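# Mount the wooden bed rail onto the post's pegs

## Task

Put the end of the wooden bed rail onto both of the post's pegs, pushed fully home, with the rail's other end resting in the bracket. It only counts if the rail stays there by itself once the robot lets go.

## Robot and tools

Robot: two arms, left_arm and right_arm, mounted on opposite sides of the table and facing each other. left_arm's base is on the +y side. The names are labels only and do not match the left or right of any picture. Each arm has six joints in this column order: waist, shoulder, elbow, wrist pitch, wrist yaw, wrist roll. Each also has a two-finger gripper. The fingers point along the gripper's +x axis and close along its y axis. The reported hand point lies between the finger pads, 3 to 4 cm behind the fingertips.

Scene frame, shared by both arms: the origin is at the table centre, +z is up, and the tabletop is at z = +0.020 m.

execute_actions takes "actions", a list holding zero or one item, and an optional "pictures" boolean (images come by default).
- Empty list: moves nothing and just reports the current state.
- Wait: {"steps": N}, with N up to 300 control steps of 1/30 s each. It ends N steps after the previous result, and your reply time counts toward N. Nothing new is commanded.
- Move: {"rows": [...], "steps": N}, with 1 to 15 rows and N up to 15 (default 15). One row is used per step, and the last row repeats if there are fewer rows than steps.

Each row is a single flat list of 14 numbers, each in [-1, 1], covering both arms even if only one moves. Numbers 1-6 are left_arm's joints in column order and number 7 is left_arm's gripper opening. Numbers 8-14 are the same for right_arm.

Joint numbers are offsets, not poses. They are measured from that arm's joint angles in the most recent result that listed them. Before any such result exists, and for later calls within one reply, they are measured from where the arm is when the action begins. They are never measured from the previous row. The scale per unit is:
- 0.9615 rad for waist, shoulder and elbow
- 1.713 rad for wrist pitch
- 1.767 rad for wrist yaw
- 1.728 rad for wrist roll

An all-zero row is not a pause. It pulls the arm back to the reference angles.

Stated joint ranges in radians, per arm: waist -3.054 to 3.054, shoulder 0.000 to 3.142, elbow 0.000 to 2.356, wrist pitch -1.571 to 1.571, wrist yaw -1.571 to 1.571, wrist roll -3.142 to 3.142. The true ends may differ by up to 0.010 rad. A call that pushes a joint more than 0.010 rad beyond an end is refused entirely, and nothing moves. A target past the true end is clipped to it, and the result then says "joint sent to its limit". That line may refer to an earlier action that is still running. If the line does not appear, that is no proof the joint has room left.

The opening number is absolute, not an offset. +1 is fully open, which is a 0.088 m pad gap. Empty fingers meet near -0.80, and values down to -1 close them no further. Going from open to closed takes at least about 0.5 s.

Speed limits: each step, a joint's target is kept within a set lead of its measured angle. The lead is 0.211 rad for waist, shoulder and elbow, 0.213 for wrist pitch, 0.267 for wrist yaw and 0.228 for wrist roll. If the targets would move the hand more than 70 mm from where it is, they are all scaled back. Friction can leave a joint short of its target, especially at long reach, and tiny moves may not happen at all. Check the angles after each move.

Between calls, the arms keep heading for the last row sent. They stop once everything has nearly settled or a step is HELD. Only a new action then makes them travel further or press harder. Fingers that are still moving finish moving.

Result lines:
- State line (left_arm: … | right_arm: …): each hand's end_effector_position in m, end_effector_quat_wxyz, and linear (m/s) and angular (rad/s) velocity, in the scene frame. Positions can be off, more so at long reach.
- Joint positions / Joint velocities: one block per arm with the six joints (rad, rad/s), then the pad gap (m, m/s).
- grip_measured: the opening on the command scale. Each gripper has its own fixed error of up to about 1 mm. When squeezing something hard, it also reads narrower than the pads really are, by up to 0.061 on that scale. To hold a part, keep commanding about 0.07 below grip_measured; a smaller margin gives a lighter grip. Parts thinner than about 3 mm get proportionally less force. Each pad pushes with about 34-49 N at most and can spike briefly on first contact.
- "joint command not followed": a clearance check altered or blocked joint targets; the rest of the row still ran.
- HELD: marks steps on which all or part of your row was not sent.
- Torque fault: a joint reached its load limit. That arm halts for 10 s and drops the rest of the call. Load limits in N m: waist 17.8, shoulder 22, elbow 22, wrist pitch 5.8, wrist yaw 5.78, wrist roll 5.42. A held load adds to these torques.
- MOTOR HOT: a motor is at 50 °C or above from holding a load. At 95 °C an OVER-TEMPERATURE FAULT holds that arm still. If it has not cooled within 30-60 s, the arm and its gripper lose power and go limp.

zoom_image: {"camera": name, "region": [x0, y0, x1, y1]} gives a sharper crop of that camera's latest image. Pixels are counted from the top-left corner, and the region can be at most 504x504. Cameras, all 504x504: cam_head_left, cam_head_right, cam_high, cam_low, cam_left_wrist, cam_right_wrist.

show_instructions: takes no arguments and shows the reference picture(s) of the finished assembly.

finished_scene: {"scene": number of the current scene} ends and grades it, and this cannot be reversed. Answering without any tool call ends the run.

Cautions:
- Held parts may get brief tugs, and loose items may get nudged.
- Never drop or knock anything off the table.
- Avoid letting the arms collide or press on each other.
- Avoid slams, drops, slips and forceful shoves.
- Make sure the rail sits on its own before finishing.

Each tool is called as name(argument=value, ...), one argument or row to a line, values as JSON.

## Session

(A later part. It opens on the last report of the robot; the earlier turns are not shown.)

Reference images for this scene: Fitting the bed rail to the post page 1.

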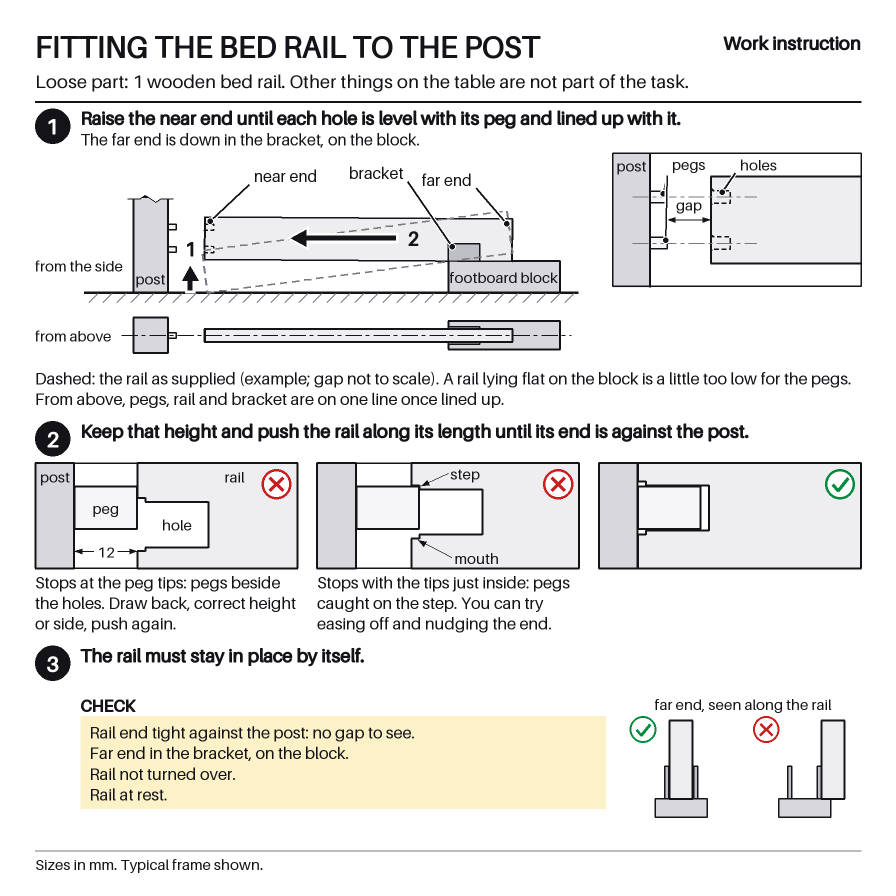

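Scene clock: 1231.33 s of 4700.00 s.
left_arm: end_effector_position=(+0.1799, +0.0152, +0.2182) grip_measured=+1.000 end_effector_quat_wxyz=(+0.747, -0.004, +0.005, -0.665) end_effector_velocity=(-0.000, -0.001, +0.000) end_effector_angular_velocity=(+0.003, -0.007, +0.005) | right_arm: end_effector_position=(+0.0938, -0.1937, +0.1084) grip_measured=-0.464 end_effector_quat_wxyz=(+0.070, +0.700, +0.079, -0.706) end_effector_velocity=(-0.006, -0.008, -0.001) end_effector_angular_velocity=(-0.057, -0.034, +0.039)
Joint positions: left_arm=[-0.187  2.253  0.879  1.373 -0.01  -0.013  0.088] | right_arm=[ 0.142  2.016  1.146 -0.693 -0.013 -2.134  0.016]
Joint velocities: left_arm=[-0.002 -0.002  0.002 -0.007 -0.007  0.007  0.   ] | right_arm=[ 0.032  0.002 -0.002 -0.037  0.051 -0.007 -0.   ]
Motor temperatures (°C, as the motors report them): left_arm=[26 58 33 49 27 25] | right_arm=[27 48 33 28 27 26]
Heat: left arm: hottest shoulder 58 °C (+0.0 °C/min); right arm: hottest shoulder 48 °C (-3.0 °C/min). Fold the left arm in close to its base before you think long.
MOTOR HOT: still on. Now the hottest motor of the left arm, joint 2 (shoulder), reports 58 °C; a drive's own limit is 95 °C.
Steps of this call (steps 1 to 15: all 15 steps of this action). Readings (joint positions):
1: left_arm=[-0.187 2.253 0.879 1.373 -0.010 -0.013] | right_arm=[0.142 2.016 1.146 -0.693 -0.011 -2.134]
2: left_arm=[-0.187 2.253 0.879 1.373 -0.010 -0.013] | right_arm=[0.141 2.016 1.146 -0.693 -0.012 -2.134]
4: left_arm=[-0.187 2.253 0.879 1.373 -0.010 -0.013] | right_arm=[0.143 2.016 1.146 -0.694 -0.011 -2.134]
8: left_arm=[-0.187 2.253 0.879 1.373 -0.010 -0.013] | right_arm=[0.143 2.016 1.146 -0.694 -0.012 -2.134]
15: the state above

execute_actions(
  actions=[
    {"rows":[[0,0,0,0,0,0,1,0,0,0,0,0,0,-0.36]],"steps":10},
  ],
  pictures=false,
)

execute_actions(
  actions=[
    {"rows":[[0,0,0,0,0,0,1,0.007,0.016,0.014,-0.005,0.004,0,-0.36]],"steps":12},
  ],
  pictures=false,
)

execute_actions(
  actions=[
    {"rows":[[0,0,0,0,0,0,1,0,0,0,0,0,0,-0.9]],"steps":12},
  ],
  pictures=false,
)

execute_actions(
  actions=[
    {"rows":[[0,0,0,0,0,0,1,-0.055,-0.02,0.006,0.009,0.04,0,-0.9],[0,0,0,0,0,0,1,-0.055,-0.02,0.006,0.009,0.04,0,-0.9],[0,0,0,0,0,0,1,-0.01,-0.021,0,-0.003,0.003,0,-0.9],[0,0,0,0,0,0,1,-0.01,-0.021,0,-0.003,0.003,0,-0.9],[0,0,0,0,0,0,1,-0.055,-0.022,0.006,0.009,0.04,0,-0.9],[0,0,0,0,0,0,1,-0.055,-0.022,0.006,0.009,0.04,0,-0.9],[0,0,0,0,0,0,1,-0.01,-0.023,0,-0.003,0.003,0,-0.9],[0,0,0,0,0,0,1,-0.01,-0.023,0,-0.003,0.003,0,-0.9],[0,0,0,0,0,0,1,-0.055,-0.024,0.006,0.009,0.04,0,-0.9],[0,0,0,0,0,0,1,-0.055,-0.024,0.006,0.009,0.04,0,-0.9],[0,0,0,0,0,0,1,-0.01,-0.025,0,-0.003,0.003,0,-0.9],[0,0,0,0,0,0,1,-0.01,-0.025,0,-0.003,0.003,0,-0.9],[0,0,0,0,0,0,1,-0.055,-0.026,0.006,0.009,0.04,0,-0.9],[0,0,0,0,0,0,1,-0.055,-0.026,0.006,0.009,0.04,0,-0.9],[0,0,0,0,0,0,1,-0.01,-0.026,0,-0.003,0.003,0,-0.9]],"steps":15},
  ],
  pictures=false,
)

execute_actions(
  actions=[
    {"rows":[[0,0,0,0,0,0,1,-0.055,-0.02,0.006,0.009,0.04,0,-0.9],[0,0,0,0,0,0,1,-0.055,-0.02,0.006,0.009,0.04,0,-0.9],[0,0,0,0,0,0,1,-0.01,-0.021,0,-0.003,0.003,0,-0.9],[0,0,0,0,0,0,1,-0.01,-0.021,0,-0.003,0.003,0,-0.9],[0,0,0,0,0,0,1,-0.055,-0.022,0.006,0.009,0.04,0,-0.9],[0,0,0,0,0,0,1,-0.055,-0.022,0.006,0.009,0.04,0,-0.9],[0,0,0,0,0,0,1,-0.01,-0.023,0,-0.003,0.003,0,-0.9],[0,0,0,0,0,0,1,-0.01,-0.023,0,-0.003,0.003,0,-0.9],[0,0,0,0,0,0,1,-0.055,-0.024,0.006,0.009,0.04,0,-0.9],[0,0,0,0,0,0,1,-0.055,-0.024,0.006,0.009,0.04,0,-0.9],[0,0,0,0,0,0,1,-0.01,-0.025,0,-0.003,0.003,0,-0.9],[0,0,0,0,0,0,1,-0.01,-0.025,0,-0.003,0.003,0,-0.9],[0,0,0,0,0,0,1,-0.055,-0.026,0.006,0.009,0.04,0,-0.9],[0,0,0,0,0,0,1,-0.055,-0.026,0.006,0.009,0.04,0,-0.9],[0,0,0,0,0,0,1,-0.01,-0.026,0,-0.003,0.003,0,-0.9]],"steps":15},
  ],
  pictures=false,
)

execute_actions(
  actions=[
    {"rows":[[0,0,0,0,0,0,1,-0.055,0.013,0.006,0.009,0.04,0,-0.9],[0,0,0,0,0,0,1,-0.055,0.013,0.006,0.009,0.04,0,-0.9],[0,0,0,0,0,0,1,-0.01,0.014,0,0,0.003,0,-0.9],[0,0,0,0,0,0,1,-0.01,0.014,0,0,0.003,0,-0.9],[0,0,0,0,0,0,1,-0.055,0.015,0.006,0.009,0.04,0,-0.9],[0,0,0,0,0,0,1,-0.055,0.015,0.006,0.009,0.04,0,-0.9],[0,0,0,0,0,0,1,-0.01,0.016,0,0,0.003,0,-0.9],[0,0,0,0,0,0,1,-0.01,0.016,0,0,0.003,0,-0.9],[0,0,0,0,0,0,1,-0.055,0.017,0.006,0.009,0.04,0,-0.9],[0,0,0,0,0,0,1,-0.055,0.017,0.006,0.009,0.04,0,-0.9],[0,0,0,0,0,0,1,-0.01,0.018,0,0,0.003,0,-0.9],[0,0,0,0,0,0,1,-0.01,0.018,0,0,0.003,0,-0.9],[0,0,0,0,0,0,1,-0.055,0.019,0.006,0.009,0.04,0,-0.9],[0,0,0,0,0,0,1,-0.055,0.019,0.006,0.009,0.04,0,-0.9],[0,0,0,0,0,0,1,-0.01,0.019,0,0,0.003,0,-0.9]],"steps":15},
  ],
  pictures=false,
)

execute_actions(
  actions=[
    {"rows":[[0,0,0,0,0,0,1,-0.055,0.013,0.006,0.009,0.04,0,-0.9],[0,0,0,0,0,0,1,-0.055,0.013,0.006,0.009,0.04,0,-0.9],[0,0,0,0,0,0,1,-0.01,0.014,0,0,0.003,0,-0.9],[0,0,0,0,0,0,1,-0.01,0.014,0,0,0.003,0,-0.9],[0,0,0,0,0,0,1,-0.055,0.015,0.006,0.009,0.04,0,-0.9],[0,0,0,0,0,0,1,-0.055,0.015,0.006,0.009,0.04,0,-0.9],[0,0,0,0,0,0,1,-0.01,0.016,0,0,0.003,0,-0.9],[0,0,0,0,0,0,1,-0.01,0.016,0,0,0.003,0,-0.9],[0,0,0,0,0,0,1,-0.055,0.017,0.006,0.009,0.04,0,-0.9],[0,0,0,0,0,0,1,-0.055,0.017,0.006,0.009,0.04,0,-0.9],[0,0,0,0,0,0,1,-0.01,0.018,0,0,0.003,0,-0.9],[0,0,0,0,0,0,1,-0.01,0.018,0,0,0.003,0,-0.9],[0,0,0,0,0,0,1,-0.055,0.019,0.006,0.009,0.04,0,-0.9],[0,0,0,0,0,0,1,-0.055,0.019,0.006,0.009,0.04,0,-0.9],[0,0,0,0,0,0,1,-0.01,0.019,0,0,0.003,0,-0.9]],"steps":15},
  ],
  pictures=false,
)

Scene clock: 1257.93 s of 4700.00 s.
left_arm: end_effector_position=(+0.1799, +0.0152, +0.2182) grip_measured=+1.000 end_effector_quat_wxyz=(+0.747, -0.004, +0.005, -0.665) end_effector_velocity=(-0.000, +0.000, +0.002) end_effector_angular_velocity=(-0.008, +0.006, +0.005) | right_arm: end_effector_position=(+0.0934, -0.1941, +0.1082) grip_measured=-0.377 end_effector_quat_wxyz=(+0.071, +0.700, +0.079, -0.707) end_effector_velocity=(-0.004, -0.004, +0.000) end_effector_angular_velocity=(-0.013, +0.028, +0.005)
Joint positions: left_arm=[-0.187  2.253  0.879  1.373 -0.01  -0.013  0.088] | right_arm=[ 0.143  2.017  1.146 -0.695 -0.014 -2.134  0.021]
Joint velocities: left_arm=[-0.002 -0.002 -0.002  0.007 -0.007 -0.007  0.   ] | right_arm=[-0.002 -0.002 -0.002 -0.022 -0.022 -0.007  0.007]
Motor temperatures (°C, as the motors report them): left_arm=[26 58 33 49 27 25] | right_arm=[27 46 33 28 26 26]
Heat: left arm: hottest shoulder 58 °C (+0.0 °C/min); right arm: hottest shoulder 46 °C (-4.0 °C/min). Fold the left arm in close to its base before you think long.
MOTOR HOT: still on. Now the hottest motor of the left arm, joint 2 (shoulder), reports 58 °C; a drive's own limit is 95 °C.
Steps of this call (steps 1 to 15: the robot went on to your last target; steps 16 to 90: nothing new was sent; then 23.27 s passed at rest; steps 91 to 100: all 10 steps of this action). Readings (joint positions):
91: left_arm=[-0.187 2.253 0.879 1.373 -0.010 -0.013] | right_arm=[0.143 2.017 1.146 -0.696 -0.014 -2.134]
92: left_arm=[-0.187 2.253 0.879 1.373 -0.010 -0.013] | right_arm=[0.143 2.017 1.146 -0.696 -0.014 -2.134]
94: left_arm=[-0.187 2.253 0.879 1.373 -0.010 -0.013] | right_arm=[0.143 2.017 1.146 -0.696 -0.014 -2.134]
98: left_arm=[-0.187 2.253 0.879 1.373 -0.010 -0.013] | right_arm=[0.143 2.017 1.146 -0.695 -0.014 -2.134]
100: the state above

Scene clock: 1258.33 s of 4700.00 s.
left_arm: end_effector_position=(+0.1799, +0.0152, +0.2182) grip_measured=+1.000 end_effector_quat_wxyz=(+0.747, -0.004, +0.005, -0.665) end_effector_velocity=(-0.000, +0.000, -0.001) end_effector_angular_velocity=(+0.005, +0.023, +0.005) | right_arm: end_effector_position=(+0.0926, -0.1943, +0.1085) grip_measured=-0.363 end_effector_quat_wxyz=(+0.074, +0.700, +0.078, -0.706) end_effector_velocity=(-0.001, -0.001, -0.000) end_effector_angular_velocity=(-0.004, +0.009, +0.005)
Joint positions: left_arm=[-0.187  2.253  0.879  1.373 -0.01  -0.013  0.088] | right_arm=[ 0.146  2.017  1.149 -0.701 -0.011 -2.134  0.021]
Joint velocities: left_arm=[-0.002 -0.002 -0.002 -0.007 -0.007 -0.022  0.   ] | right_arm=[-0.002  0.002  0.002 -0.007 -0.007 -0.007  0.   ]
Motor temperatures (°C, as the motors report them): left_arm=[26 58 33 49 27 25] | right_arm=[27 46 33 28 26 26]
Heat: left arm: hottest shoulder 58 °C (+0.0 °C/min); right arm: hottest shoulder 46 °C (-3.0 °C/min). Fold the left arm in close to its base before you think long.
MOTOR HOT: still on. Now the hottest motor of the left arm, joint 2 (shoulder), reports 58 °C; a drive's own limit is 95 °C.
Steps of this call (steps 1 to 12: all 12 steps of this action). Readings (joint positions):
1: left_arm=[-0.187 2.253 0.879 1.373 -0.010 -0.013] | right_arm=[0.143 2.017 1.146 -0.695 -0.014 -2.134]
2: left_arm=[-0.187 2.253 0.879 1.373 -0.010 -0.013] | right_arm=[0.143 2.017 1.146 -0.696 -0.013 -2.134]
4: left_arm=[-0.187 2.253 0.879 1.373 -0.010 -0.013] | right_arm=[0.144 2.017 1.147 -0.699 -0.012 -2.134]
8: left_arm=[-0.187 2.253 0.879 1.373 -0.010 -0.013] | right_arm=[0.146 2.017 1.148 -0.701 -0.011 -2.134]
12: the state above

Scene clock: 1258.73 s of 4700.00 s.
left_arm: end_effector_position=(+0.1799, +0.0152, +0.2182) grip_measured=+1.000 end_effector_quat_wxyz=(+0.747, -0.004, +0.005, -0.665) end_effector_velocity=(-0.002, -0.001, -0.003) end_effector_angular_velocity=(+0.016, +0.009, -0.010) | right_arm: end_effector_position=(+0.0926, -0.1945, +0.1085) grip_measured=-0.464 end_effector_quat_wxyz=(+0.074, +0.700, +0.078, -0.706) end_effector_velocity=(-0.001, -0.002, +0.000) end_effector_angular_velocity=(-0.004, +0.009, -0.010)
Joint positions: left_arm=[-0.187  2.253  0.879  1.373 -0.01  -0.013  0.088] | right_arm=[ 0.146  2.017  1.149 -0.702 -0.011 -2.133  0.016]
Joint velocities: left_arm=[-0.002 -0.002  0.002 -0.022  0.007 -0.007  0.   ] | right_arm=[-0.002 -0.002 -0.002 -0.007 -0.007  0.007 -0.   ]
Motor temperatures (°C, as the motors report them): left_arm=[26 58 33 49 27 25] | right_arm=[27 46 33 28 26 26]
Heat: left arm: hottest shoulder 58 °C (+0.0 °C/min); right arm: hottest shoulder 46 °C (-3.0 °C/min). Fold the left arm in close to its base before you think long.
MOTOR HOT: still on. Now the hottest motor of the left arm, joint 2 (shoulder), reports 58 °C; a drive's own limit is 95 °C.
Steps of this call (steps 1 to 12: all 12 steps of this action). Readings (joint positions):
1: left_arm=[-0.187 2.253 0.879 1.373 -0.010 -0.013] | right_arm=[0.146 2.017 1.149 -0.701 -0.011 -2.134]
2: left_arm=[-0.187 2.253 0.879 1.373 -0.010 -0.013] | right_arm=[0.146 2.017 1.149 -0.702 -0.011 -2.133]
4: left_arm=[-0.187 2.253 0.879 1.373 -0.010 -0.013] | right_arm=[0.146 2.017 1.149 -0.702 -0.011 -2.133]
8: left_arm=[-0.187 2.253 0.879 1.373 -0.010 -0.013] | right_arm=[0.146 2.017 1.149 -0.702 -0.011 -2.133]
12: the state above

Scene clock: 1259.23 s of 4700.00 s.
left_arm: end_effector_position=(+0.1799, +0.0152, +0.2182) grip_measured=+1.000 end_effector_quat_wxyz=(+0.747, -0.004, +0.005, -0.665) end_effector_velocity=(-0.000, -0.001, +0.000) end_effector_angular_velocity=(+0.002, +0.008, +0.005) | right_arm: end_effector_position=(+0.0932, -0.1938, +0.1096) grip_measured=-0.464 end_effector_quat_wxyz=(+0.072, +0.700, +0.079, -0.706) end_effector_velocity=(-0.005, -0.004, +0.000) end_effector_angular_velocity=(-0.038, -0.041, +0.024)
Joint positions: left_arm=[-0.187  2.253  0.879  1.373 -0.01  -0.013  0.088] | right_arm=[ 0.144  2.014  1.149 -0.7   -0.011 -2.133  0.016]
Joint velocities: left_arm=[-0.002 -0.002  0.002 -0.007 -0.007 -0.007  0.   ] | right_arm=[ 0.032 -0.002 -0.002 -0.022  0.051  0.007 -0.   ]
Motor temperatures (°C, as the motors report them): left_arm=[26 58 33 49 27 25] | right_arm=[27 46 33 28 26 26]
Heat: left arm: hottest shoulder 58 °C (+0.0 °C/min); right arm: hottest shoulder 46 °C (-3.0 °C/min). Fold the left arm in close to its base before you think long.
MOTOR HOT: still on. Now the hottest motor of the left arm, joint 2 (shoulder), reports 58 °C; a drive's own limit is 95 °C.
Steps of this call (steps 1 to 15: all 15 steps of this action). Readings (joint positions):
1: left_arm=[-0.187 2.253 0.879 1.373 -0.010 -0.013] | right_arm=[0.143 2.016 1.149 -0.701 -0.012 -2.133]
2: left_arm=[-0.187 2.253 0.879 1.373 -0.010 -0.013] | right_arm=[0.142 2.016 1.149 -0.701 -0.014 -2.133]
4: left_arm=[-0.187 2.253 0.879 1.373 -0.010 -0.013] | right_arm=[0.144 2.015 1.149 -0.701 -0.013 -2.133]
8: left_arm=[-0.187 2.253 0.879 1.373 -0.010 -0.013] | right_arm=[0.145 2.014 1.149 -0.701 -0.011 -2.133]
15: the state above

Scene clock: 1259.73 s of 4700.00 s.
left_arm: end_effector_position=(+0.1799, +0.0152, +0.2182) grip_measured=+1.000 end_effector_quat_wxyz=(+0.747, -0.004, +0.005, -0.665) end_effector_velocity=(+0.002, +0.001, -0.001) end_effector_angular_velocity=(+0.008, -0.007, +0.020) | right_arm: end_effector_position=(+0.0934, -0.1937, +0.1098) grip_measured=-0.464 end_effector_quat_wxyz=(+0.071, +0.700, +0.079, -0.706) end_effector_velocity=(-0.005, -0.006, +0.003) end_effector_angular_velocity=(-0.043, -0.039, +0.024)
Joint positions: left_arm=[-0.187  2.253  0.879  1.373 -0.01  -0.013  0.088] | right_arm=[ 0.144  2.013  1.149 -0.699 -0.013 -2.133  0.016]
Joint velocities: left_arm=[-0.002 -0.002 -0.002 -0.007 -0.022  0.007  0.   ] | right_arm=[ 0.032 -0.012 -0.002 -0.037  0.051  0.007 -0.   ]
Motor temperatures (°C, as the motors report them): left_arm=[26 58 33 49 27 25] | right_arm=[27 47 33 28 27 26]
Heat: left arm: hottest shoulder 58 °C (+0.0 °C/min); right arm: hottest shoulder 47 °C (-2.0 °C/min). Fold the left arm in close to its base before you think long.
MOTOR HOT: still on. Now the hottest motor of the left arm, joint 2 (shoulder), reports 58 °C; a drive's own limit is 95 °C.
Steps of this call (steps 1 to 15: all 15 steps of this action). Readings (joint positions):
1: left_arm=[-0.187 2.253 0.879 1.373 -0.010 -0.013] | right_arm=[0.144 2.014 1.149 -0.700 -0.011 -2.133]
2: left_arm=[-0.187 2.253 0.879 1.373 -0.010 -0.013] | right_arm=[0.143 2.014 1.149 -0.699 -0.011 -2.133]
4: left_arm=[-0.187 2.253 0.879 1.373 -0.010 -0.013] | right_arm=[0.145 2.014 1.149 -0.700 -0.011 -2.133]
8: left_arm=[-0.187 2.253 0.879 1.373 -0.010 -0.013] | right_arm=[0.144 2.014 1.149 -0.700 -0.012 -2.133]
15: the state above

Scene clock: 1260.23 s of 4700.00 s.
left_arm: end_effector_position=(+0.1799, +0.0152, +0.2182) grip_measured=+1.000 end_effector_quat_wxyz=(+0.747, -0.004, +0.005, -0.665) end_effector_velocity=(+0.002, +0.002, -0.005) end_effector_angular_velocity=(+0.016, +0.009, +0.010) | right_arm: end_effector_position=(+0.0933, -0.1940, +0.1092) grip_measured=-0.464 end_effector_quat_wxyz=(+0.072, +0.700, +0.079, -0.707) end_effector_velocity=(-0.004, -0.001, +0.000) end_effector_angular_velocity=(-0.024, -0.046, +0.053)
Joint positions: left_arm=[-0.187  2.253  0.879  1.373 -0.01  -0.013  0.088] | right_arm=[ 0.143  2.015  1.149 -0.7   -0.013 -2.133  0.016]
Joint velocities: left_arm=[ 0.002  0.002 -0.007 -0.007 -0.007 -0.007  0.   ] | right_arm=[ 0.032 -0.002 -0.002 -0.007  0.051 -0.022 -0.   ]
Motor temperatures (°C, as the motors report them): left_arm=[26 58 33 49 27 25] | right_arm=[27 47 33 28 27 26]
Heat: left arm: hottest shoulder 58 °C (+0.0 °C/min); right arm: hottest shoulder 47 °C (-2.0 °C/min). Fold the left arm in close to its base before you think long.
MOTOR HOT: still on. Now the hottest motor of the left arm, joint 2 (shoulder), reports 58 °C; a drive's own limit is 95 °C.
Steps of this call (steps 1 to 15: all 15 steps of this action). Readings (joint positions):
1: left_arm=[-0.187 2.253 0.879 1.373 -0.010 -0.013] | right_arm=[0.143 2.013 1.149 -0.699 -0.011 -2.133]
2: left_arm=[-0.187 2.253 0.879 1.373 -0.010 -0.013] | right_arm=[0.143 2.013 1.149 -0.699 -0.012 -2.133]
4: left_arm=[-0.187 2.253 0.879 1.373 -0.010 -0.013] | right_arm=[0.144 2.014 1.149 -0.699 -0.012 -2.133]
8: left_arm=[-0.187 2.253 0.879 1.373 -0.010 -0.013] | right_arm=[0.144 2.014 1.149 -0.700 -0.013 -2.133]
15: the state above

Scene clock: 1260.73 s of 4700.00 s.
left_arm: end_effector_position=(+0.1799, +0.0152, +0.2182) grip_measured=+1.000 end_effector_quat_wxyz=(+0.747, -0.004, +0.005, -0.665) end_effector_velocity=(-0.000, -0.001, +0.000) end_effector_angular_velocity=(+0.003, -0.007, +0.005) | right_arm: end_effector_position=(+0.0931, -0.1942, +0.1089) grip_measured=-0.464 end_effector_quat_wxyz=(+0.072, +0.699, +0.078, -0.707) end_effector_velocity=(-0.003, -0.000, +0.002) end_effector_angular_velocity=(-0.020, -0.047, +0.039)
Joint positions: left_arm=[-0.187  2.253  0.879  1.373 -0.01  -0.013  0.088] | right_arm=[ 0.143  2.016  1.149 -0.7   -0.014 -2.133  0.016]
Joint velocities: left_arm=[-0.002 -0.002  0.002 -0.007 -0.007  0.007  0.   ] | right_arm=[ 0.032 -0.007 -0.002 -0.007  0.051 -0.007 -0.   ]
Motor temperatures (°C, as the motors report them): left_arm=[26 58 33 49 27 25] | right_arm=[27 47 33 28 27 26]
Heat: left arm: hottest shoulder 58 °C (+0.0 °C/min); right arm: hottest shoulder 47 °C (-2.0 °C/min). Fold the left arm in close to its base before you think long.
MOTOR HOT: still on. Now the hottest motor of the left arm, joint 2 (shoulder), reports 58 °C; a drive's own limit is 95 °C.
Steps of this call (steps 1 to 15: all 15 steps of this action). Readings (joint positions):
1: left_arm=[-0.187 2.253 0.879 1.373 -0.010 -0.013] | right_arm=[0.143 2.015 1.149 -0.700 -0.013 -2.133]
2: left_arm=[-0.187 2.253 0.879 1.373 -0.010 -0.013] | right_arm=[0.143 2.015 1.149 -0.700 -0.013 -2.133]
4: left_arm=[-0.187 2.253 0.879 1.373 -0.010 -0.013] | right_arm=[0.144 2.015 1.149 -0.700 -0.012 -2.133]
8: left_arm=[-0.187 2.253 0.879 1.373 -0.010 -0.013] | right_arm=[0.144 2.015 1.149 -0.700 -0.013 -2.133]
15: the state above

execute_actions(
  actions=[
    {"rows":[[0,0,0,0,0,0,1,0,0,0,0,0,0,0.2]],"steps":10},
  ],
  pictures=false,
)

execute_actions(
  actions=[
    {"rows":[[0,0,0,0,0,0,1,0,-0.28,-0.1,-0.1,0,0,0.2]],"steps":15},
  ],
  pictures=false,
)

execute_actions(
  actions=[
    {"rows":[[0,0,0,0,0,0,1,1,0,0,0,0,0,-1]],"steps":15},
  ],
  pictures=false,
)

execute_actions(
  actions=[
    {"steps":30},
  ],
)

Scene clock: 1269.50 s of 4700.00 s.
left_arm: end_effector_position=(+0.1799, +0.0152, +0.2182) grip_measured=+1.000 end_effector_quat_wxyz=(+0.747, -0.004, +0.005, -0.665) end_effector_velocity=(-0.000, -0.001, +0.000) end_effector_angular_velocity=(+0.003, -0.007, +0.005) | right_arm: end_effector_position=(+0.0930, -0.1943, +0.1088) grip_measured=+0.168 end_effector_quat_wxyz=(+0.072, +0.699, +0.078, -0.707) end_effector_velocity=(-0.003, -0.001, +0.000) end_effector_angular_velocity=(+0.001, +0.023, +0.005)
Joint positions: left_arm=[-0.187  2.253  0.879  1.373 -0.01  -0.013  0.088] | right_arm=[ 0.143  2.016  1.149 -0.701 -0.014 -2.133  0.047]
Joint velocities: left_arm=[-0.002 -0.002  0.002 -0.007 -0.007  0.007  0.   ] | right_arm=[-0.002 -0.002 -0.002 -0.007 -0.022 -0.007  0.018]
Motor temperatures (°C, as the motors report them): left_arm=[26 58 33 49 27 25] | right_arm=[27 46 33 28 27 26]
Heat: left arm: hottest shoulder 58 °C (+0.0 °C/min); right arm: hottest shoulder 46 °C (-3.0 °C/min). Fold the left arm in close to its base before you think long.
MOTOR HOT: still on. Now the hottest motor of the left arm, joint 2 (shoulder), reports 58 °C; a drive's own limit is 95 °C.
Steps of this call (steps 1 to 15: the robot went on to your last target; steps 16 to 90: nothing new was sent; then 5.43 s passed at rest; steps 91 to 100: all 10 steps of this action). Readings (joint positions):
91: left_arm=[-0.187 2.253 0.879 1.373 -0.010 -0.013] | right_arm=[0.144 2.016 1.149 -0.701 -0.014 -2.133]
92: left_arm=[-0.187 2.253 0.879 1.373 -0.010 -0.013] | right_arm=[0.143 2.016 1.149 -0.701 -0.014 -2.133]
94: left_arm=[-0.187 2.253 0.879 1.373 -0.010 -0.013] | right_arm=[0.143 2.016 1.149 -0.701 -0.014 -2.133]
98: left_arm=[-0.187 2.253 0.879 1.373 -0.010 -0.013] | right_arm=[0.143 2.016 1.149 -0.701 -0.014 -2.133]
100: the state above

Scene clock: 1270.00 s of 4700.00 s.
left_arm: end_effector_position=(+0.1799, +0.0152, +0.2182) grip_measured=+1.000 end_effector_quat_wxyz=(+0.747, -0.004, +0.005, -0.665) end_effector_velocity=(-0.003, +0.000, -0.001) end_effector_angular_velocity=(+0.006, +0.008, +0.000) | right_arm: end_effector_position=(+0.0777, -0.2325, +0.1691) grip_measured=+0.197 end_effector_quat_wxyz=(+0.069, +0.699, +0.082, -0.707) end_effector_velocity=(-0.005, -0.002, +0.000) end_effector_angular_velocity=(+0.001, +0.023, +0.010)
Joint positions: left_arm=[-0.187  2.253  0.879  1.373 -0.01  -0.013  0.088] | right_arm=[ 0.146  1.752  1.063 -0.871 -0.017 -2.132  0.049]
Joint velocities: left_arm=[-0.007 -0.002 -0.002 -0.007 -0.007 -0.007  0.   ] | right_arm=[ 0.002 -0.007 -0.007 -0.007 -0.022 -0.007  0.   ]
Motor temperatures (°C, as the motors report them): left_arm=[26 58 33 49 27 25] | right_arm=[27 46 33 28 27 26]
Heat: left arm: hottest shoulder 58 °C (+0.0 °C/min); right arm: hottest shoulder 46 °C (-3.1 °C/min). Fold the left arm in close to its base before you think long.
MOTOR HOT: still on. Now the hottest motor of the left arm, joint 2 (shoulder), reports 58 °C; a drive's own limit is 95 °C.
Steps of this call (steps 1 to 15: all 15 steps of this action). Readings (joint positions):
1: left_arm=[-0.187 2.253 0.879 1.373 -0.010 -0.013] | right_arm=[0.143 1.987 1.133 -0.720 -0.014 -2.133]
2: left_arm=[-0.187 2.253 0.879 1.373 -0.010 -0.013] | right_arm=[0.143 1.945 1.109 -0.752 -0.019 -2.132]
4: left_arm=[-0.187 2.253 0.879 1.373 -0.010 -0.013] | right_arm=[0.150 1.857 1.092 -0.804 -0.027 -2.132]
8: left_arm=[-0.187 2.253 0.879 1.373 -0.010 -0.013] | right_arm=[0.148 1.753 1.078 -0.862 -0.018 -2.132]
15: the state above

Scene clock: 1270.50 s of 4700.00 s.
left_arm: end_effector_position=(+0.1799, +0.0152, +0.2182) grip_measured=+1.000 end_effector_quat_wxyz=(+0.747, -0.004, +0.005, -0.665) end_effector_velocity=(-0.000, +0.000, -0.001) end_effector_angular_velocity=(+0.005, +0.023, +0.005) | right_arm: end_effector_position=(-0.1766, -0.2595, +0.1691) grip_measured=-0.787 end_effector_quat_wxyz=(+0.366, +0.595, +0.375, -0.609) end_effector_velocity=(-0.342, -0.217, +0.000) end_effector_angular_velocity=(-0.045, +0.033, +1.344)
Joint positions: left_arm=[-0.187  2.253  0.879  1.373 -0.01  -0.013  0.088] | right_arm=[ 1.034  1.752  1.063 -0.87  -0.02  -2.132  0.   ]
Joint velocities: left_arm=[-0.002 -0.002 -0.002 -0.007 -0.007 -0.022  0.   ] | right_arm=[ 1.336 -0.002 -0.002 -0.022 -0.051 -0.007 -0.   ]
Motor temperatures (°C, as the motors report them): left_arm=[26 58 33 49 27 25] | right_arm=[27 46 33 28 27 26]
Heat: left arm: hottest shoulder 58 °C (+0.0 °C/min); right arm: hottest shoulder 46 °C (-3.0 °C/min). Fold the left arm in close to its base before you think long.
MOTOR HOT: still on. Now the hottest motor of the left arm, joint 2 (shoulder), reports 58 °C; a drive's own limit is 95 °C.
Steps of this call (steps 1 to 15: all 15 steps of this action). Readings (joint positions):
1: left_arm=[-0.187 2.253 0.879 1.373 -0.010 -0.013] | right_arm=[0.168 1.752 1.063 -0.871 -0.004 -2.132]
2: left_arm=[-0.187 2.253 0.879 1.373 -0.010 -0.013] | right_arm=[0.217 1.752 1.063 -0.871 -0.004 -2.132]
4: left_arm=[-0.187 2.253 0.879 1.373 -0.010 -0.013] | right_arm=[0.344 1.752 1.063 -0.870 -0.012 -2.132]
8: left_arm=[-0.187 2.253 0.879 1.373 -0.010 -0.013] | right_arm=[0.604 1.752 1.063 -0.870 -0.014 -2.132]
15: the state above

Scene clock: 1271.50 s of 4700.00 s.
left_arm: end_effector_position=(+0.1799, +0.0152, +0.2182) grip_measured=+1.000 end_effector_quat_wxyz=(+0.747, -0.004, +0.005, -0.665) end_effector_velocity=(-0.000, +0.000, -0.001) end_effector_angular_velocity=(+0.006, +0.008, +0.005) | right_arm: end_effector_position=(-0.1942, -0.2712, +0.1691) grip_measured=-0.787 end_effector_quat_wxyz=(+0.387, +0.581, +0.396, -0.596) end_effector_velocity=(+0.004, -0.006, -0.002) end_effector_angular_velocity=(-0.030, -0.012, +0.005)
Joint positions: left_arm=[-0.187  2.253  0.879  1.373 -0.01  -0.013  0.088] | right_arm=[ 1.104  1.752  1.063 -0.87  -0.021 -2.132  0.   ]
Joint velocities: left_arm=[-0.002 -0.002 -0.002 -0.007 -0.007 -0.007  0.   ] | right_arm=[-0.002  0.002 -0.007 -0.022 -0.007 -0.007  0.   ]
Motor temperatures (°C, as the motors report them): left_arm=[26 58 33 49 27 25] | right_arm=[27 46 33 28 27 26]
Heat: left arm: hottest shoulder 58 °C (+0.0 °C/min); right arm: hottest shoulder 46 °C (-3.0 °C/min). Fold the left arm in close to its base before you think long.
MOTOR HOT: still on. Now the hottest motor of the left arm, joint 2 (shoulder), reports 58 °C; a drive's own limit is 95 °C.
Steps of this call (steps 1 to 30: the robot went on to your last target). Readings (joint positions):
1: left_arm=[-0.187 2.253 0.879 1.373 -0.010 -0.013] | right_arm=[1.069 1.752 1.063 -0.870 -0.022 -2.132]
2: left_arm=[-0.187 2.253 0.879 1.373 -0.010 -0.013] | right_arm=[1.091 1.752 1.063 -0.870 -0.022 -2.132]
4: left_arm=[-0.187 2.253 0.879 1.373 -0.010 -0.013] | right_arm=[1.104 1.752 1.063 -0.870 -0.022 -2.132]
8: left_arm=[-0.187 2.253 0.879 1.373 -0.010 -0.013] | right_arm=[1.104 1.752 1.063 -0.870 -0.021 -2.132]
30: the state above
All arms were judged still, so your last target was given up. Only a new action makes them travel on or press farther. Fingers that are still opening or closing keep moving.

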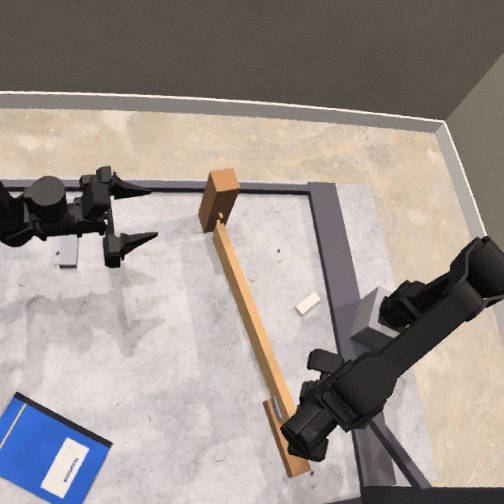

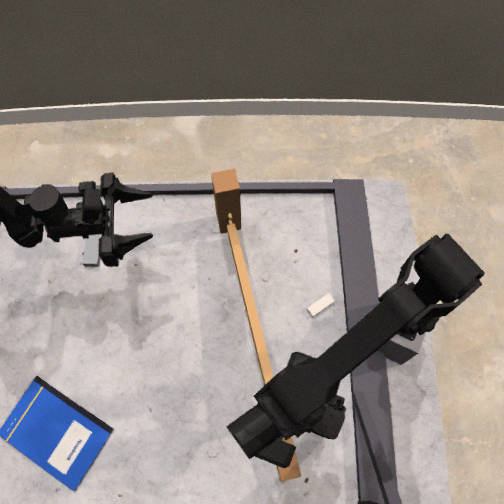

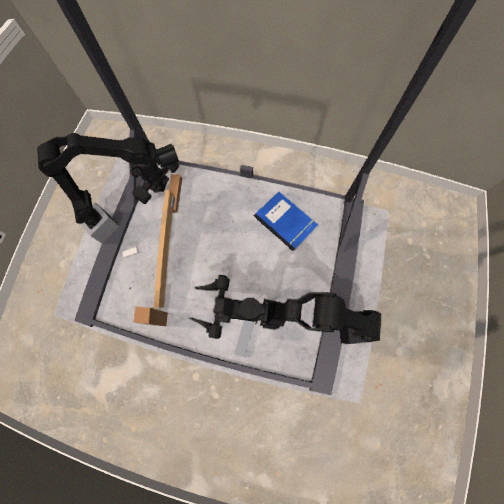

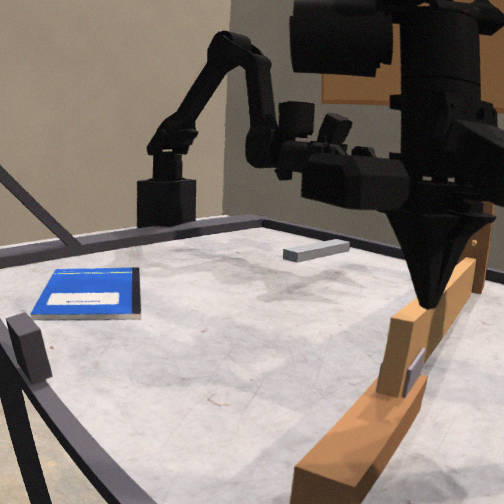

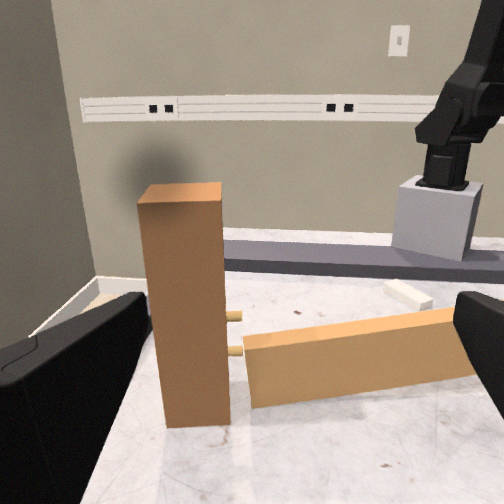

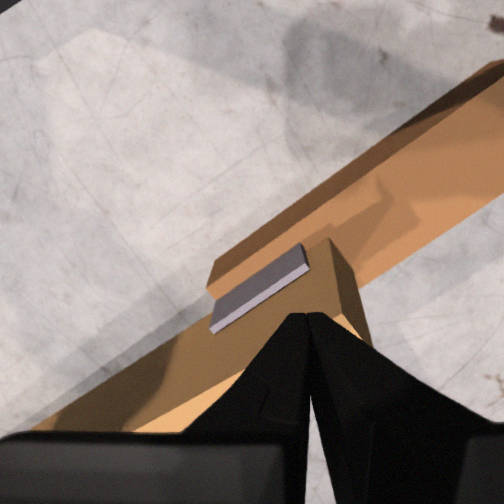

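execute_actions(
  actions=[
    {"rows":[[0,0,0,0,0,0,1,-1,0,0,0,-0.04,0,0.3]],"steps":15},
  ],
  pictures=false,
)

execute_actions(
  actions=[
    {"steps":25},
  ],
  pictures=false,
)

execute_actions(
  actions=[
    {"rows":[[0,0,0,0,0,0,1,0,0.33,0.066,0.146,0,0,0.3]],"steps":15},
  ],
  pictures=false,
)

execute_actions(
  actions=[
    {"steps":20},
  ],
)

Scene clock: 1287.47 s of 4700.00 s.
left_arm: end_effector_position=(+0.1799, +0.0152, +0.2182) grip_measured=+1.000 end_effector_quat_wxyz=(+0.747, -0.004, +0.005, -0.665) end_effector_velocity=(+0.002, +0.002, -0.003) end_effector_angular_velocity=(+0.011, +0.009, +0.010) | right_arm: end_effector_position=(+0.0472, -0.2230, +0.1696) grip_measured=+0.290 end_effector_quat_wxyz=(+0.085, +0.673, +0.118, -0.725) end_effector_velocity=(+0.391, -0.096, -0.001) end_effector_angular_velocity=(-0.008, +0.010, -1.333)
Joint positions: left_arm=[-0.187  2.253  0.879  1.373 -0.01  -0.013  0.088] | right_arm=[ 0.218  1.752  1.063 -0.87  -0.087 -2.132  0.053]
Joint velocities: left_arm=[ 0.002 -0.002 -0.007 -0.007 -0.007 -0.007  0.   ] | right_arm=[-1.355 -0.002 -0.007 -0.007 -0.007 -0.022  0.004]
Motor temperatures (°C, as the motors report them): left_arm=[26 58 33 49 27 25] | right_arm=[27 46 33 28 26 26]
Heat: left arm: hottest shoulder 58 °C (+0.0 °C/min); right arm: hottest shoulder 46 °C (-1.0 °C/min). Fold the left arm in close to its base before you think long.
MOTOR HOT: still on. Now the hottest motor of the left arm, joint 2 (shoulder), reports 58 °C; a drive's own limit is 95 °C.
Steps of this call (steps 1 to 90: nothing new was sent; then 12.47 s passed at rest; steps 91 to 105: all 15 steps of this action). Readings (joint positions):
91: left_arm=[-0.187 2.253 0.879 1.373 -0.010 -0.013] | right_arm=[1.081 1.752 1.063 -0.870 -0.049 -2.132]
92: left_arm=[-0.187 2.253 0.879 1.373 -0.010 -0.013] | right_arm=[1.033 1.752 1.063 -0.870 -0.064 -2.132]
94: left_arm=[-0.187 2.253 0.879 1.373 -0.010 -0.013] | right_arm=[0.907 1.752 1.063 -0.870 -0.072 -2.132]
98: left_arm=[-0.187 2.253 0.879 1.373 -0.010 -0.013] | right_arm=[0.648 1.752 1.063 -0.870 -0.084 -2.132]
105: the state above

Scene clock: 1288.30 s of 4700.00 s.
left_arm: end_effector_position=(+0.1799, +0.0152, +0.2182) grip_measured=+1.000 end_effector_quat_wxyz=(+0.747, -0.004, +0.005, -0.665) end_effector_velocity=(-0.000, +0.000, +0.002) end_effector_angular_velocity=(-0.010, +0.021, +0.005) | right_arm: end_effector_position=(+0.0678, -0.2287, +0.1696) grip_measured=+0.297 end_effector_quat_wxyz=(+0.058, +0.676, +0.094, -0.728) end_effector_velocity=(-0.000, +0.001, +0.000) end_effector_angular_velocity=(+0.011, +0.003, +0.020)
Joint positions: left_arm=[-0.187  2.253  0.879  1.373 -0.01  -0.013  0.088] | right_arm=[ 0.146  1.752  1.063 -0.87  -0.088 -2.132  0.054]
Joint velocities: left_arm=[-0.002 -0.002 -0.002  0.007 -0.007 -0.022  0.   ] | right_arm=[-0.002 -0.002 -0.002  0.007 -0.007 -0.022 -0.   ]
Motor temperatures (°C, as the motors report them): left_arm=[26 58 33 49 27 25] | right_arm=[27 46 33 28 26 26]
Heat: left arm: hottest shoulder 58 °C (+0.0 °C/min); right arm: hottest shoulder 46 °C (-1.0 °C/min). Fold the left arm in close to its base before you think long.
MOTOR HOT: still on. Now the hottest motor of the left arm, joint 2 (shoulder), reports 58 °C; a drive's own limit is 95 °C.
Steps of this call (steps 1 to 25: the robot went on to your last target). Readings (joint positions):
1: left_arm=[-0.187 2.253 0.879 1.373 -0.010 -0.013] | right_arm=[0.182 1.752 1.063 -0.870 -0.087 -2.132]
2: left_arm=[-0.187 2.253 0.879 1.373 -0.010 -0.013] | right_arm=[0.160 1.752 1.063 -0.870 -0.087 -2.132]
4: left_arm=[-0.187 2.253 0.879 1.373 -0.010 -0.013] | right_arm=[0.147 1.752 1.063 -0.870 -0.087 -2.132]
8: left_arm=[-0.187 2.253 0.879 1.373 -0.010 -0.013] | right_arm=[0.147 1.752 1.063 -0.870 -0.088 -2.132]
25: the state above

Scene clock: 1288.80 s of 4700.00 s.
left_arm: end_effector_position=(+0.1799, +0.0152, +0.2182) grip_measured=+1.000 end_effector_quat_wxyz=(+0.747, -0.004, +0.005, -0.665) end_effector_velocity=(+0.002, +0.001, -0.001) end_effector_angular_velocity=(+0.005, +0.023, +0.010) | right_arm: end_effector_position=(+0.0823, -0.1887, +0.0911) grip_measured=+0.297 end_effector_quat_wxyz=(+0.058, +0.676, +0.094, -0.728) end_effector_velocity=(-0.001, -0.003, +0.001) end_effector_angular_velocity=(-0.013, +0.012, +0.005)
Joint positions: left_arm=[-0.187  2.253  0.879  1.373 -0.01  -0.013  0.088] | right_arm=[ 0.146  2.058  1.123 -0.623 -0.088 -2.132  0.054]
Joint velocities: left_arm=[ 0.002 -0.002 -0.002 -0.007 -0.007 -0.022  0.   ] | right_arm=[-0.002 -0.002  0.002 -0.022 -0.007 -0.007 -0.   ]
Motor temperatures (°C, as the motors report them): left_arm=[26 58 33 49 27 25] | right_arm=[27 46 33 28 26 26]
Heat: left arm: hottest shoulder 58 °C (+0.0 °C/min); right arm: hottest shoulder 46 °C (-1.0 °C/min). Fold the left arm in close to its base before you think long.
MOTOR HOT: still on. Now the hottest motor of the left arm, joint 2 (shoulder), reports 58 °C; a drive's own limit is 95 °C.
Steps of this call (steps 1 to 15: all 15 steps of this action). Readings (joint positions):
1: left_arm=[-0.187 2.253 0.879 1.373 -0.010 -0.013] | right_arm=[0.146 1.784 1.071 -0.837 -0.088 -2.132]
2: left_arm=[-0.187 2.253 0.879 1.373 -0.010 -0.013] | right_arm=[0.146 1.829 1.088 -0.756 -0.088 -2.132]
4: left_arm=[-0.187 2.253 0.879 1.373 -0.010 -0.013] | right_arm=[0.146 1.944 1.125 -0.667 -0.088 -2.132]
8: left_arm=[-0.187 2.253 0.879 1.373 -0.010 -0.013] | right_arm=[0.146 2.051 1.122 -0.641 -0.088 -2.132]
15: the state above

Scene clock: 1289.47 s of 4700.00 s.
left_arm: end_effector_position=(+0.1799, +0.0152, +0.2182) grip_measured=+1.000 end_effector_quat_wxyz=(+0.747, -0.004, +0.005, -0.665) end_effector_velocity=(-0.000, +0.000, -0.001) end_effector_angular_velocity=(+0.006, +0.008, +0.005) | right_arm: end_effector_position=(+0.0824, -0.1884, +0.0911) grip_measured=+0.297 end_effector_quat_wxyz=(+0.058, +0.677, +0.094, -0.728) end_effector_velocity=(-0.003, -0.001, +0.000) end_effector_angular_velocity=(-0.004, +0.009, +0.010)
Joint positions: left_arm=[-0.187  2.253  0.879  1.373 -0.01  -0.013  0.088] | right_arm=[ 0.146  2.058  1.123 -0.622 -0.088 -2.132  0.054]
Joint velocities: left_arm=[-0.002 -0.002 -0.002 -0.007 -0.007 -0.007  0.   ] | right_arm=[ 0.002 -0.002 -0.002 -0.007 -0.007 -0.007 -0.   ]
Motor temperatures (°C, as the motors report them): left_arm=[26 58 33 49 27 25] | right_arm=[27 46 33 28 26 26]
Heat: left arm: hottest shoulder 58 °C (+0.0 °C/min); right arm: hottest shoulder 46 °C (-2.0 °C/min). Fold the left arm in close to its base before you think long.
MOTOR HOT: still on. Now the hottest motor of the left arm, joint 2 (shoulder), reports 58 °C; a drive's own limit is 95 °C.
Steps of this call (steps 1 to 15: the robot went on to your last target; steps 16 to 20: nothing new was sent). Readings (joint positions):
1: left_arm=[-0.187 2.253 0.879 1.373 -0.010 -0.013] | right_arm=[0.146 2.058 1.123 -0.622 -0.088 -2.132]
2: left_arm=[-0.187 2.253 0.879 1.373 -0.010 -0.013] | right_arm=[0.146 2.058 1.123 -0.622 -0.088 -2.132]
4: left_arm=[-0.187 2.253 0.879 1.373 -0.010 -0.013] | right_arm=[0.146 2.058 1.123 -0.622 -0.088 -2.132]
8: left_arm=[-0.187 2.253 0.879 1.373 -0.010 -0.013] | right_arm=[0.146 2.058 1.123 -0.622 -0.088 -2.132]
20: the state above
All arms were judged still, so your last target was given up. Only a new action makes them travel on or press farther. Fingers that are still opening or closing keep moving.

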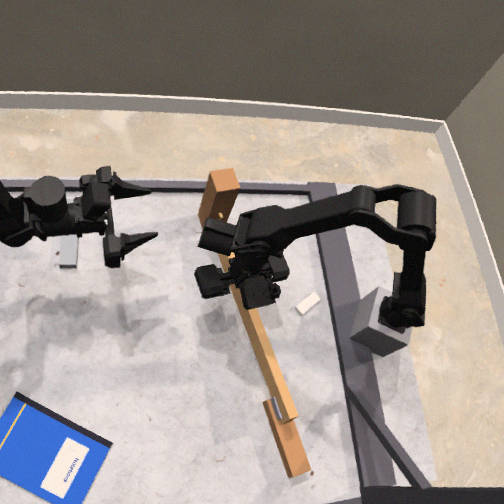

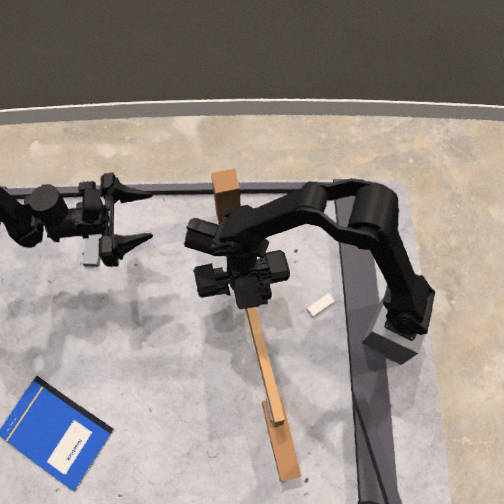

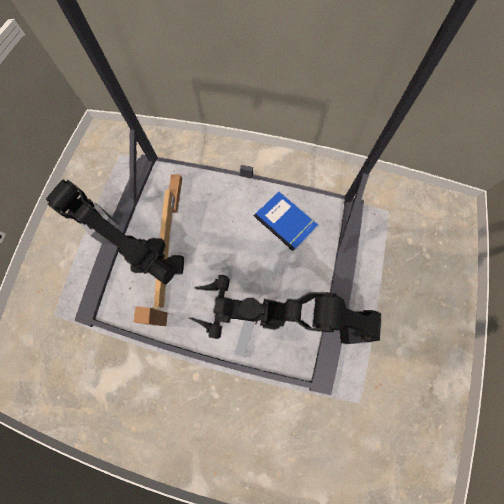

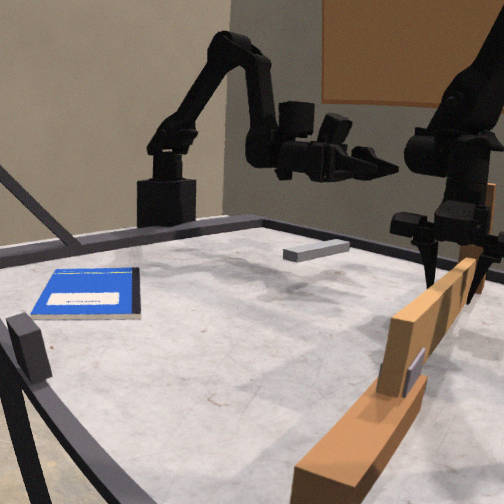

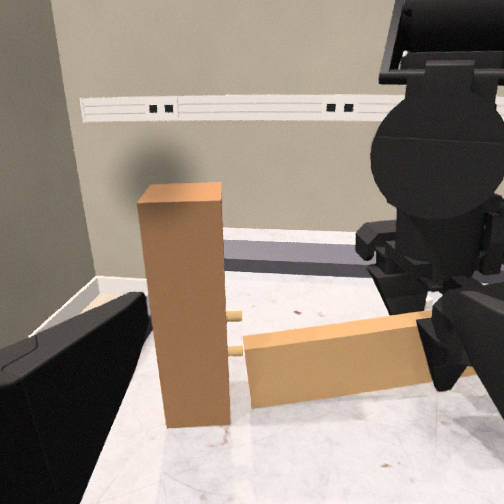

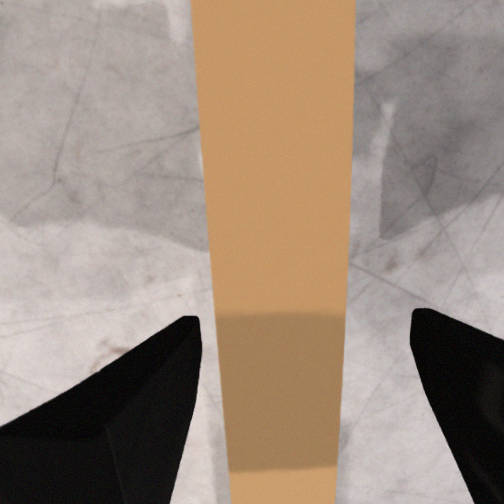

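execute_actions(
  actions=[
    {"rows":[[0,0,0,0,0,0,1,0,-0.05,-0.058,0.01,0,0,0.3]],"steps":15},
  ],
  pictures=false,
)

execute_actions(
  actions=[
    {"rows":[[0,0,0,0,0,0,1,0,0,0,0,0,0,-0.9]],"steps":15},
  ],
  pictures=false,
)

execute_actions(
  actions=[
    {"steps":8},
  ],
  pictures=false,
)

Scene clock: 1294.63 s of 4700.00 s.
left_arm: end_effector_position=(+0.1799, +0.0152, +0.2182) grip_measured=+1.000 end_effector_quat_wxyz=(+0.747, -0.004, +0.005, -0.665) end_effector_velocity=(-0.000, +0.002, -0.003) end_effector_angular_velocity=(+0.011, +0.009, +0.005) | right_arm: end_effector_position=(+0.0793, -0.1971, +0.0926) grip_measured=+0.297 end_effector_quat_wxyz=(+0.057, +0.677, +0.095, -0.728) end_effector_velocity=(-0.001, -0.005, +0.000) end_effector_angular_velocity=(-0.018, +0.014, +0.000)
Joint positions: left_arm=[-0.187  2.253  0.879  1.373 -0.01  -0.013  0.088] | right_arm=[ 0.146  2.025  1.078 -0.607 -0.088 -2.132  0.054]
Joint velocities: left_arm=[-0.002 -0.002 -0.007 -0.007 -0.007 -0.007  0.   ] | right_arm=[-0.007 -0.002 -0.002 -0.022 -0.007 -0.007 -0.   ]
Motor temperatures (°C, as the motors report them): left_arm=[26 58 33 49 27 25] | right_arm=[27 46 33 28 26 26]
Heat: left arm: hottest shoulder 58 °C (+0.0 °C/min); right arm: hottest shoulder 46 °C (-1.0 °C/min). Fold the left arm in close to its base before you think long.
MOTOR HOT: still on. Now the hottest motor of the left arm, joint 2 (shoulder), reports 58 °C; a drive's own limit is 95 °C.
Steps of this call (steps 1 to 90: nothing new was sent; then 1.67 s passed at rest; steps 91 to 105: all 15 steps of this action). Readings (joint positions):
91: left_arm=[-0.187 2.253 0.879 1.373 -0.010 -0.013] | right_arm=[0.146 2.053 1.114 -0.612 -0.088 -2.132]
92: left_arm=[-0.187 2.253 0.879 1.373 -0.010 -0.013] | right_arm=[0.146 2.046 1.104 -0.610 -0.088 -2.132]
94: left_arm=[-0.187 2.253 0.879 1.373 -0.010 -0.013] | right_arm=[0.146 2.035 1.089 -0.610 -0.088 -2.132]
98: left_arm=[-0.187 2.253 0.879 1.373 -0.010 -0.013] | right_arm=[0.146 2.028 1.080 -0.608 -0.088 -2.132]
105: the state above

Scene clock: 1295.13 s of 4700.00 s.
left_arm: end_effector_position=(+0.1799, +0.0152, +0.2182) grip_measured=+1.000 end_effector_quat_wxyz=(+0.747, -0.004, +0.005, -0.665) end_effector_velocity=(-0.000, +0.001, -0.004) end_effector_angular_velocity=(+0.011, +0.009, +0.005) | right_arm: end_effector_position=(+0.0793, -0.1972, +0.0926) grip_measured=-0.464 end_effector_quat_wxyz=(+0.057, +0.677, +0.095, -0.728) end_effector_velocity=(+0.001, -0.003, +0.000) end_effector_angular_velocity=(-0.009, -0.005, +0.005)
Joint positions: left_arm=[-0.187  2.253  0.879  1.373 -0.01  -0.013  0.088] | right_arm=[ 0.146  2.025  1.078 -0.607 -0.088 -2.132  0.016]
Joint velocities: left_arm=[-0.002  0.002 -0.002 -0.007 -0.007 -0.007  0.   ] | right_arm=[-0.002 -0.002 -0.002 -0.007  0.007 -0.007  0.   ]
Motor temperatures (°C, as the motors report them): left_arm=[26 58 33 49 27 25] | right_arm=[27 46 33 28 26 26]
Heat: left arm: hottest shoulder 58 °C (+0.0 °C/min); right arm: hottest shoulder 46 °C (-1.0 °C/min). Fold the left arm in close to its base before you think long.
MOTOR HOT: still on. Now the hottest motor of the left arm, joint 2 (shoulder), reports 58 °C; a drive's own limit is 95 °C.
Steps of this call (steps 1 to 15: all 15 steps of this action). Readings (joint positions):
1: left_arm=[-0.187 2.253 0.879 1.373 -0.010 -0.013] | right_arm=[0.146 2.025 1.078 -0.607 -0.088 -2.132]
2: left_arm=[-0.187 2.253 0.879 1.373 -0.010 -0.013] | right_arm=[0.146 2.025 1.078 -0.607 -0.088 -2.132]
4: left_arm=[-0.187 2.253 0.879 1.373 -0.010 -0.013] | right_arm=[0.146 2.025 1.078 -0.607 -0.088 -2.132]
8: left_arm=[-0.187 2.253 0.879 1.373 -0.010 -0.013] | right_arm=[0.146 2.025 1.078 -0.608 -0.087 -2.132]
15: the state above

Scene clock: 1295.40 s of 4700.00 s.
left_arm: end_effector_position=(+0.1799, +0.0152, +0.2182) grip_measured=+1.000 end_effector_quat_wxyz=(+0.747, -0.004, +0.005, -0.665) end_effector_velocity=(-0.003, +0.001, -0.003) end_effector_angular_velocity=(+0.011, +0.009, -0.010) | right_arm: end_effector_position=(+0.0793, -0.1972, +0.0926) grip_measured=-0.464 end_effector_quat_wxyz=(+0.057, +0.677, +0.095, -0.728) end_effector_velocity=(-0.000, -0.002, +0.000) end_effector_angular_velocity=(-0.010, -0.004, -0.005)
Joint positions: left_arm=[-0.187  2.253  0.879  1.373 -0.01  -0.013  0.088] | right_arm=[ 0.146  2.025  1.078 -0.607 -0.088 -2.132  0.016]
Joint velocities: left_arm=[-0.002 -0.002 -0.007 -0.007  0.007 -0.007  0.   ] | right_arm=[ 0.002 -0.002 -0.002 -0.007  0.007  0.007  0.   ]
Motor temperatures (°C, as the motors report them): left_arm=[26 58 33 49 27 25] | right_arm=[27 46 33 28 26 26]
Heat: left arm: hottest shoulder 58 °C (+0.0 °C/min); right arm: hottest shoulder 46 °C (-1.0 °C/min). Fold the left arm in close to its base before you think long.
MOTOR HOT: still on. Now the hottest motor of the left arm, joint 2 (shoulder), reports 58 °C; a drive's own limit is 95 °C.
Steps of this call (steps 1 to 8: the robot went on to your last target). Readings (joint positions):
1: left_arm=[-0.187 2.253 0.879 1.373 -0.010 -0.013] | right_arm=[0.146 2.025 1.078 -0.607 -0.088 -2.132]
2: left_arm=[-0.187 2.253 0.879 1.373 -0.010 -0.013] | right_arm=[0.146 2.025 1.078 -0.607 -0.088 -2.132]
4: left_arm=[-0.187 2.253 0.879 1.373 -0.010 -0.013] | right_arm=[0.146 2.025 1.078 -0.607 -0.088 -2.132]
8: the state above


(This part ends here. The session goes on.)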